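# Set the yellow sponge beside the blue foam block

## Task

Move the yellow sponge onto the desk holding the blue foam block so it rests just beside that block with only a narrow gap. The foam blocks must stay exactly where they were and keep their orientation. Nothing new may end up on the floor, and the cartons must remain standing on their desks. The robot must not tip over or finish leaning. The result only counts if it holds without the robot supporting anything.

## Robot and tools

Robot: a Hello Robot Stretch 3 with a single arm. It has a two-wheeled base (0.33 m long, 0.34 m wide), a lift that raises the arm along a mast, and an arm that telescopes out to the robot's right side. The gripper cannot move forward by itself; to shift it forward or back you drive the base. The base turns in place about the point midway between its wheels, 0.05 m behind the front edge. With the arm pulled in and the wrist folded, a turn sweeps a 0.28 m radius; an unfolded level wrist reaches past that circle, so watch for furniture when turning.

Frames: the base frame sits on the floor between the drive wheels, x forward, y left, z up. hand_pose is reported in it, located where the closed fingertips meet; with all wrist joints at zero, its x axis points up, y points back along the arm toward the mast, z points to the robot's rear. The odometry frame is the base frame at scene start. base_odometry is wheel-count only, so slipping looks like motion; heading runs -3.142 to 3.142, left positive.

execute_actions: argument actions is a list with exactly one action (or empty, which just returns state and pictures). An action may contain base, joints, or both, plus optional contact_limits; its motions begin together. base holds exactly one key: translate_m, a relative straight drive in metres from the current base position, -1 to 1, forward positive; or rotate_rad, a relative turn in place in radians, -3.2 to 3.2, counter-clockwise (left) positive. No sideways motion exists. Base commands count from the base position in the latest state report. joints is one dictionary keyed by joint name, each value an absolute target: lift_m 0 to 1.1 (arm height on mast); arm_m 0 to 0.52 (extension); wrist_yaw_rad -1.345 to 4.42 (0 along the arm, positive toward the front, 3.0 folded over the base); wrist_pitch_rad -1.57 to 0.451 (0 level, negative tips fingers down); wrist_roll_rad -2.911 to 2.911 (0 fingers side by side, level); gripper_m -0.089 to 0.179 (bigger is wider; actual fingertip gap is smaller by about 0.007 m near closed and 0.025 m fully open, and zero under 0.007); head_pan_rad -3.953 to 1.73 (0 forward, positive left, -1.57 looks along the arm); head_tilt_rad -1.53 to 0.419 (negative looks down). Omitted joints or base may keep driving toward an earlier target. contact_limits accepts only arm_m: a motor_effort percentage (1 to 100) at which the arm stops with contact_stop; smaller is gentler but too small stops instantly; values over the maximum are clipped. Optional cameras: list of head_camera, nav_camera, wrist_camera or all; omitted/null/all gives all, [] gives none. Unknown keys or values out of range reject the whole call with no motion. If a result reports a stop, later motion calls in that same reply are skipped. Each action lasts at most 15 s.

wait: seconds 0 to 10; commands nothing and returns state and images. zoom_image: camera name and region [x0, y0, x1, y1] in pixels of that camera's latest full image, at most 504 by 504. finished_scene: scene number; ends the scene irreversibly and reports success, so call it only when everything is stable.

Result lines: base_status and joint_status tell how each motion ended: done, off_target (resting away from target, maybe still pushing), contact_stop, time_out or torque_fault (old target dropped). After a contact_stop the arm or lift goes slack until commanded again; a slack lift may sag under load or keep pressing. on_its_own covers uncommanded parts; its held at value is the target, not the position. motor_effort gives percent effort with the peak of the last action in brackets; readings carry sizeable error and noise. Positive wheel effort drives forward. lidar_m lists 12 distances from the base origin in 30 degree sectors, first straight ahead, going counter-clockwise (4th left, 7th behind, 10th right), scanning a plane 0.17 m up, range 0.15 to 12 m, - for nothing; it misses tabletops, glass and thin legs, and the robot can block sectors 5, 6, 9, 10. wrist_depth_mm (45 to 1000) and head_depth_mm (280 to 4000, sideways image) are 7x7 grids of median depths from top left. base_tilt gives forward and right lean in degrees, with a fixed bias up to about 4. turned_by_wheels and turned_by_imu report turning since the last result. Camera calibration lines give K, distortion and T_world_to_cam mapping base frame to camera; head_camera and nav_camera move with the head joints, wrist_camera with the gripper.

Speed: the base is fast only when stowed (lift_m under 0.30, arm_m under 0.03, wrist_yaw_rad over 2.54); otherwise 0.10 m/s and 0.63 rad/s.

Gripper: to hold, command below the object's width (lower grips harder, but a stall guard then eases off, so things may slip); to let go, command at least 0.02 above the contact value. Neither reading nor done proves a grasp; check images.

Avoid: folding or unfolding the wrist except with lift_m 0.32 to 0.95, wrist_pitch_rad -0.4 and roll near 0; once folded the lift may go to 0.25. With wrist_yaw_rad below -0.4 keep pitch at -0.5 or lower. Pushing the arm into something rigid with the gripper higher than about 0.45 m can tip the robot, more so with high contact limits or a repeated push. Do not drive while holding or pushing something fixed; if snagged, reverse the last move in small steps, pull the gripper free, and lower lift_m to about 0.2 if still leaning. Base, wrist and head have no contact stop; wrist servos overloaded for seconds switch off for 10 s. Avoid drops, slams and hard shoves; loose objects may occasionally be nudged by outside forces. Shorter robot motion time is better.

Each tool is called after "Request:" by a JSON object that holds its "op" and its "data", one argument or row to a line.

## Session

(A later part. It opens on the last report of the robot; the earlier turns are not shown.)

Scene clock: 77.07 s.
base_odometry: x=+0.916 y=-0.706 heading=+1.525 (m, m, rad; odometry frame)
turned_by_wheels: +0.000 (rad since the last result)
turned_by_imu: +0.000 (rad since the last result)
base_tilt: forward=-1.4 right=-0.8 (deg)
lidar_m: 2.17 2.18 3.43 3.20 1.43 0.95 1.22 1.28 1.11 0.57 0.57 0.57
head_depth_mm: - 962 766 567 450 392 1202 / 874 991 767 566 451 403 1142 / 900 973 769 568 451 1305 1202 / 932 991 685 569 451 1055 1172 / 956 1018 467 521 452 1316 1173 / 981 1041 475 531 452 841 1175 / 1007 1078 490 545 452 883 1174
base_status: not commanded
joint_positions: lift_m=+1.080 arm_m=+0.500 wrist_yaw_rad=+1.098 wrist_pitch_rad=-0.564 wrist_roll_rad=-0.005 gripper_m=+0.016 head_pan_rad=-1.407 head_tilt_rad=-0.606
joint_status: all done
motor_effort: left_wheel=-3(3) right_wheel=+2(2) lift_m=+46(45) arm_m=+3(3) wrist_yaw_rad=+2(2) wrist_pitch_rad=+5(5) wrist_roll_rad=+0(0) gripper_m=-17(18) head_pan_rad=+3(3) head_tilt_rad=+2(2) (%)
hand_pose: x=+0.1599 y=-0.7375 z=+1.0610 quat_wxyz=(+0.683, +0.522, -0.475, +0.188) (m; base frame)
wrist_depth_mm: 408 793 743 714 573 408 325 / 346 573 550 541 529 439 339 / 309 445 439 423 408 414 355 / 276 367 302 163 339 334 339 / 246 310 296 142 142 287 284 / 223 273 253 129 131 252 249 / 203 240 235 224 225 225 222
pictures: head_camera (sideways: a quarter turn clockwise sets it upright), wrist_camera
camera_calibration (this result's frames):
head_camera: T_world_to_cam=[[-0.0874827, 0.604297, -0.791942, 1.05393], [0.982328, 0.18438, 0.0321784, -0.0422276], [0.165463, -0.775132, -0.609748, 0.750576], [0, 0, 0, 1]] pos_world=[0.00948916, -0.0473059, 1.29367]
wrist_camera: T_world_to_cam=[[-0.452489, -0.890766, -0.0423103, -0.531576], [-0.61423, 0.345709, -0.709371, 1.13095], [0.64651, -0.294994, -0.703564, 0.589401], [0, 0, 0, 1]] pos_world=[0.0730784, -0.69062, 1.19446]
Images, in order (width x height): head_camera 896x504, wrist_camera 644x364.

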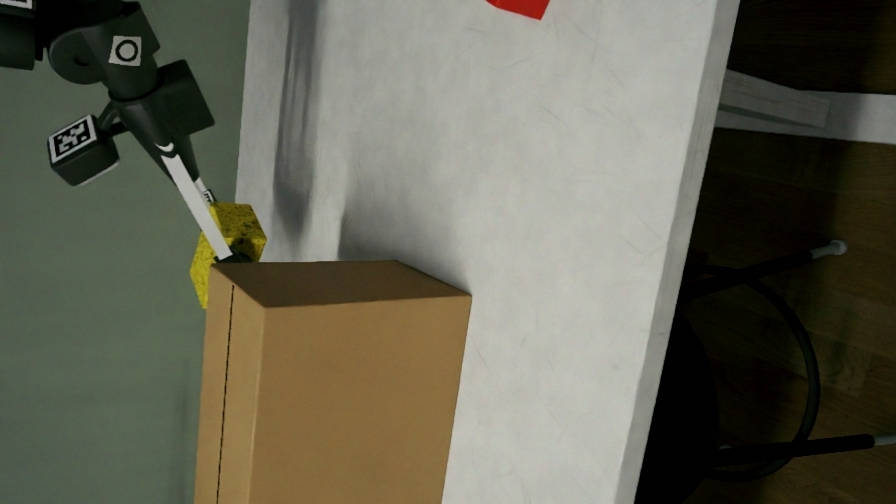

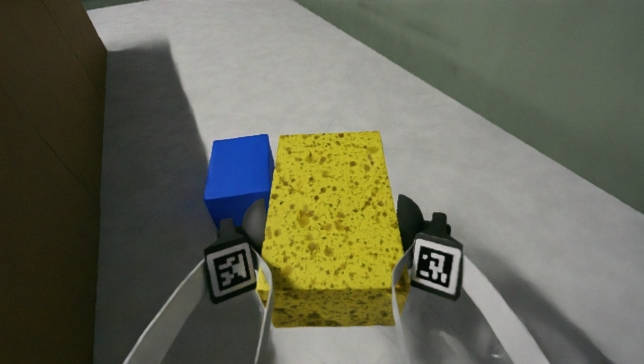

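Request:
{"op": "execute_actions", "data": {
  "actions": [
    {"joints":{"wrist_yaw_rad":1.27,"arm_m":0.487,"lift_m":1.004}}
  ],
  "cameras": ["wrist_camera","head_camera"]
}}

Scene clock: 78.83 s.
base_odometry: x=+0.916 y=-0.706 heading=+1.525 (m, m, rad; odometry frame)
turned_by_wheels: +0.000 (rad since the last result)
turned_by_imu: +0.000 (rad since the last result)
base_tilt: forward=-1.4 right=-0.9 (deg)
lidar_m: 2.17 2.19 3.43 3.21 1.44 0.95 1.21 1.28 1.11 0.57 0.57 0.57
head_depth_mm: 851 - 765 566 450 392 1202 / 884 962 730 568 450 402 1142 / 908 985 731 568 451 1311 1202 / 930 1011 668 569 451 1053 1172 / 956 1018 468 521 452 1308 1176 / 983 1052 477 532 451 844 1173 / 1008 1075 492 545 453 882 1181
base_status: not commanded
joint_positions: lift_m=+1.004 arm_m=+0.487 wrist_yaw_rad=+1.268 wrist_pitch_rad=-0.564 wrist_roll_rad=-0.005 gripper_m=+0.016 head_pan_rad=-1.407 head_tilt_rad=-0.606
joint_status: all done
motor_effort: left_wheel=-3(3) right_wheel=+1(2) lift_m=+23(41) arm_m=-3(5) wrist_yaw_rad=+2(2) wrist_pitch_rad=+5(5) wrist_roll_rad=+0(0) gripper_m=-17(16) head_pan_rad=+3(3) head_tilt_rad=+1(2) (%)
hand_pose: x=+0.1730 y=-0.6932 z=+0.9858 quat_wxyz=(+0.665, +0.560, -0.429, +0.245) (m; base frame)
wrist_depth_mm: 195 358 518 496 468 461 390 / 187 317 375 286 356 341 336 / 175 279 297 232 283 275 268 / 163 236 248 164 234 231 226 / 154 208 212 142 143 199 195 / 145 185 175 129 131 174 172 / 137 163 162 157 157 156 154
pictures: head_camera (sideways: a quarter turn clockwise sets it upright), wrist_camera
camera_calibration (this result's frames):
head_camera: T_world_to_cam=[[-0.0874823, 0.604291, -0.791946, 1.05394], [0.982328, 0.184381, 0.0321783, -0.0422274], [0.165465, -0.775136, -0.609742, 0.750569], [0, 0, 0, 1]] pos_world=[0.00948921, -0.0473059, 1.29367]
wrist_camera: T_world_to_cam=[[-0.295136, -0.954518, -0.0423106, -0.560785], [-0.664027, 0.236754, -0.709236, 1.00322], [0.686996, -0.181225, -0.7037, 0.613036], [0, 0, 0, 1]] pos_world=[0.0795044, -0.661698, 1.11919]
Images, in order (width x height): head_camera 896x504, wrist_camera 644x364.

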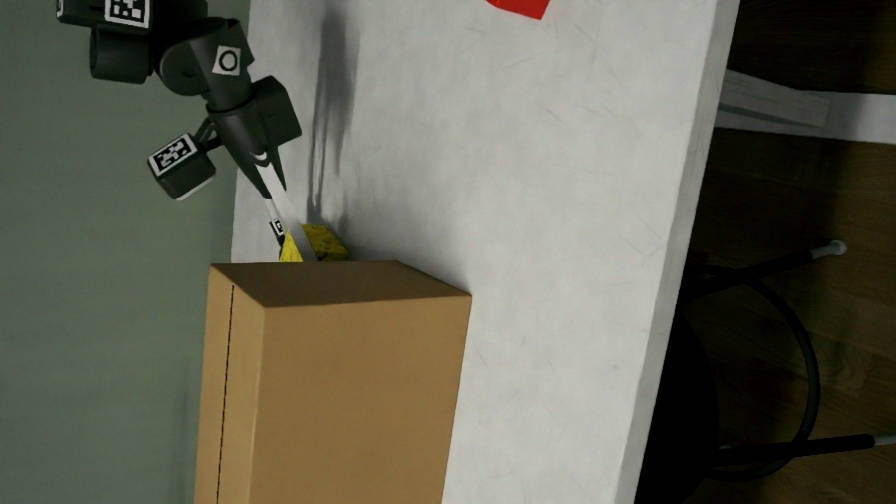

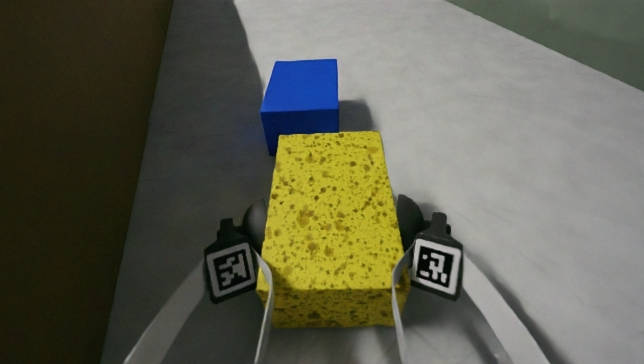

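Request:
{"op": "execute_actions", "data": {
  "actions": [
    {"base":{"translate_m":0.033},"joints":{"lift_m":0.998}}
  ],
  "cameras": ["wrist_camera"]
}}

Request:
{"op": "zoom_image", "data": {
  "camera": "wrist_camera",
  "region": [220, 40, 420, 200]
}}

Scene clock: 80.83 s.
base_odometry: x=+0.918 y=-0.673 heading=+1.525 (m, m, rad; odometry frame)
turned_by_wheels: +0.000 (rad since the last result)
turned_by_imu: +0.000 (rad since the last result)
base_tilt: forward=-1.4 right=-0.9 (deg)
lidar_m: 2.18 2.15 3.43 3.20 1.43 0.98 1.25 1.31 0.63 0.56 0.55 1.26
head_depth_mm: 850 - 765 566 450 391 1200 / 885 960 729 568 450 403 1143 / 909 985 731 569 451 1304 1199 / 934 1002 479 529 452 1026 1173 / 957 1023 464 521 451 850 1170 / 982 1049 477 530 452 842 1146 / 1014 1078 493 547 453 1045 1201
base_status: done
joint_positions: lift_m=+0.998 arm_m=+0.487 wrist_yaw_rad=+1.268 wrist_pitch_rad=-0.564 wrist_roll_rad=-0.005 gripper_m=+0.016 head_pan_rad=-1.407 head_tilt_rad=-0.606
joint_status: all done
motor_effort: left_wheel=-3(4) right_wheel=+1(4) lift_m=+23(24) arm_m=-3(3) wrist_yaw_rad=+2(3) wrist_pitch_rad=+6(5) wrist_roll_rad=+0(1) gripper_m=-18(16) head_pan_rad=+3(3) head_tilt_rad=+1(2) (%)
hand_pose: x=+0.1730 y=-0.6932 z=+0.9797 quat_wxyz=(+0.665, +0.560, -0.429, +0.245) (m; base frame)
wrist_depth_mm: 193 357 505 482 458 452 387 / 185 314 364 258 340 331 319 / 172 271 289 208 275 267 259 / 162 231 241 164 226 224 218 / 152 202 204 142 142 191 189 / 144 179 169 129 131 167 166 / 136 159 156 150 151 150 148
pictures: wrist_camera
camera_calibration (this result's frames):
wrist_camera: T_world_to_cam=[[-0.294971, -0.954569, -0.0423108, -0.561067], [-0.66417, 0.236667, -0.709131, 0.998785], [0.686928, -0.181071, -0.703806, 0.609029], [0, 0, 0, 1]] pos_world=[0.0795063, -0.661679, 1.11317]
Images, in order (width x height): wrist_camera 644x364.

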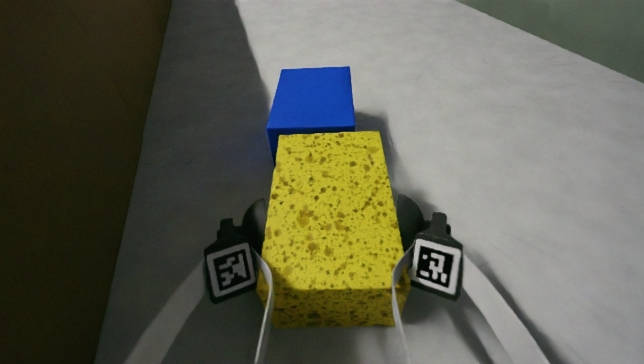

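Region (220, 40, 420, 200) of wrist_camera's 644x364 image, scaled by 2.520; it fills the top 403 rows of this view, and the rest is white.

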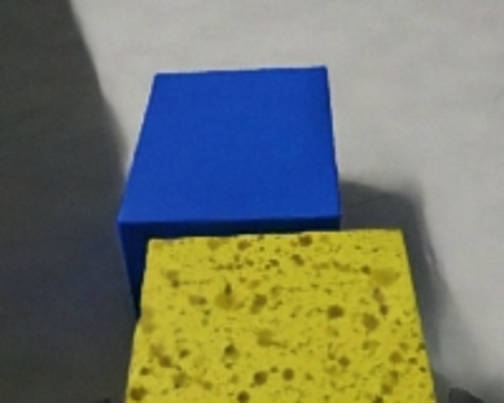

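Request:
{"op": "execute_actions", "data": {
  "actions": [
    {"joints":{"lift_m":0.996,"gripper_m":0.095}}
  ],
  "cameras": ["wrist_camera"]
}}

Request:
{"op": "execute_actions", "data": {
  "actions": [
    {"joints":{"lift_m":1.07}}
  ],
  "cameras": ["wrist_camera","head_camera"]
}}

Scene clock: 82.23 s.
base_odometry: x=+0.918 y=-0.673 heading=+1.525 (m, m, rad; odometry frame)
turned_by_wheels: +0.000 (rad since the last result)
turned_by_imu: +0.000 (rad since the last result)
base_tilt: forward=-1.4 right=-1.0 (deg)
lidar_m: 2.17 2.15 3.45 3.21 1.43 0.98 1.25 1.31 0.63 0.56 0.55 1.26
head_depth_mm: 852 - 767 567 450 392 1190 / 886 964 730 567 450 403 1145 / 912 986 733 569 451 1298 1196 / 933 999 478 530 451 1026 1177 / 957 1021 463 522 452 853 1179 / 982 1050 477 530 453 838 1154 / 1011 1082 492 548 452 1050 1204
base_status: not commanded
joint_positions: lift_m=+0.996 arm_m=+0.487 wrist_yaw_rad=+1.268 wrist_pitch_rad=-0.561 wrist_roll_rad=-0.005 gripper_m=+0.095 head_pan_rad=-1.407 head_tilt_rad=-0.606
joint_status: all done
motor_effort: left_wheel=-3(3) right_wheel=+2(2) lift_m=+22(24) arm_m=-3(3) wrist_yaw_rad=+2(2) wrist_pitch_rad=+5(5) wrist_roll_rad=+0(1) gripper_m=+0(81) head_pan_rad=+4(3) head_tilt_rad=+2(2) (%)
hand_pose: x=+0.1734 y=-0.6933 z=+0.9783 quat_wxyz=(+0.665, +0.560, -0.429, +0.246) (m; base frame)
wrist_depth_mm: 193 355 506 473 456 443 388 / 184 314 368 257 340 328 319 / 173 272 285 207 273 264 258 / 162 232 236 167 224 221 216 / 152 198 202 143 148 190 186 / 145 178 166 131 139 166 164 / 137 157 154 149 150 148 147
pictures: wrist_camera
camera_calibration (this result's frames):
wrist_camera: T_world_to_cam=[[-0.294742, -0.95464, -0.0423022, -0.561194], [-0.662207, 0.235969, -0.711196, 0.999328], [0.688919, -0.181606, -0.701719, 0.604975], [0, 0, 0, 1]] pos_world=[0.0795763, -0.661681, 1.1115]
Images, in order (width x height): wrist_camera 644x364.

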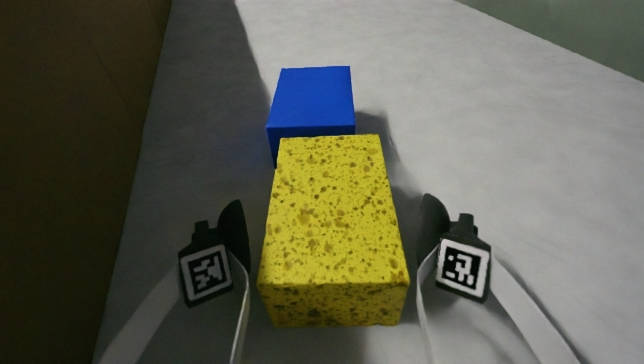

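Scene clock: 83.73 s.
base_odometry: x=+0.918 y=-0.673 heading=+1.525 (m, m, rad; odometry frame)
turned_by_wheels: +0.000 (rad since the last result)
turned_by_imu: +0.000 (rad since the last result)
base_tilt: forward=-1.4 right=-0.9 (deg)
lidar_m: 2.17 2.14 3.44 3.21 1.43 0.98 1.25 1.32 0.63 0.56 0.55 1.25
head_depth_mm: - 966 768 566 450 392 1189 / 878 960 766 567 450 403 1141 / 898 986 768 569 451 1309 1198 / 934 994 478 529 451 1026 1171 / 958 1017 463 521 452 850 1173 / 983 1048 478 530 453 840 1152 / 1015 1075 492 548 453 1043 1204
base_status: not commanded
joint_positions: lift_m=+1.070 arm_m=+0.487 wrist_yaw_rad=+1.268 wrist_pitch_rad=-0.562 wrist_roll_rad=-0.005 gripper_m=+0.095 head_pan_rad=-1.407 head_tilt_rad=-0.606
joint_status: all done
motor_effort: left_wheel=-2(3) right_wheel=+2(1) lift_m=+44(47) arm_m=-4(3) wrist_yaw_rad=+1(1) wrist_pitch_rad=+5(4) wrist_roll_rad=+0(0) gripper_m=+1(1) head_pan_rad=+3(3) head_tilt_rad=+2(2) (%)
hand_pose: x=+0.1733 y=-0.6932 z=+1.0514 quat_wxyz=(+0.665, +0.560, -0.429, +0.246) (m; base frame)
wrist_depth_mm: 202 355 715 682 663 522 390 / 186 312 531 513 494 486 401 / 172 276 421 407 396 383 382 / 162 249 347 279 332 322 314 / 152 227 300 233 283 275 271 / 144 195 248 204 241 240 239 / 137 207 226 184 214 215 213
pictures: head_camera (sideways: a quarter turn clockwise sets it upright), wrist_camera
camera_calibration (this result's frames):
head_camera: T_world_to_cam=[[-0.0874824, 0.604291, -0.791946, 1.05394], [0.982328, 0.184381, 0.0321783, -0.0422274], [0.165465, -0.775136, -0.609742, 0.750569], [0, 0, 0, 1]] pos_world=[0.00948922, -0.0473059, 1.29367]
wrist_camera: T_world_to_cam=[[-0.294779, -0.954629, -0.0423051, -0.558086], [-0.662817, 0.23616, -0.710565, 1.05076], [0.688317, -0.181419, -0.702359, 0.657243], [0, 0, 0, 1]] pos_world=[0.079556, -0.661675, 1.18464]
Images, in order (width x height): head_camera 896x504, wrist_camera 644x364.

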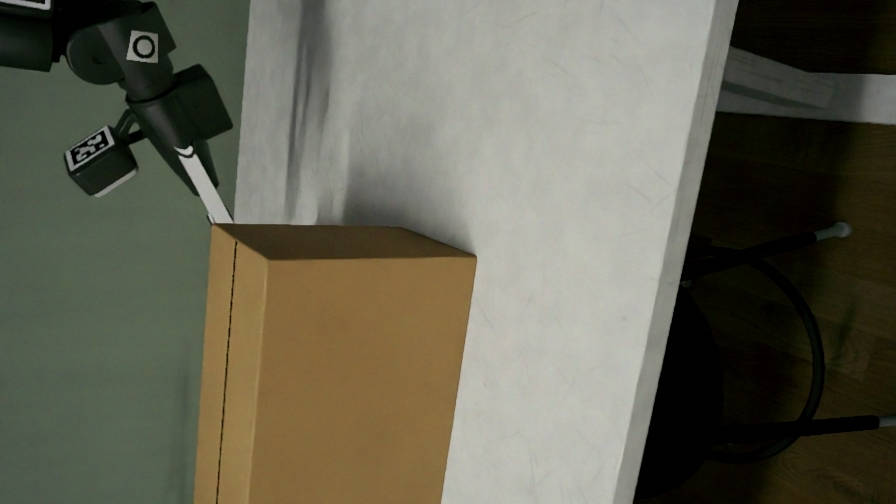

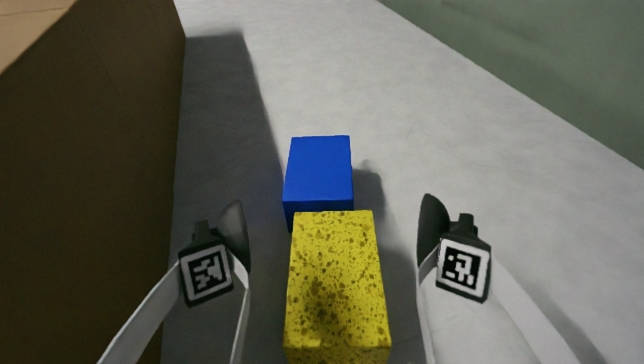

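Gap is about 1 cm.

Request:
{"op": "finished_scene", "data": {
  "scene": 1
}}

The scene is finished: the task was done.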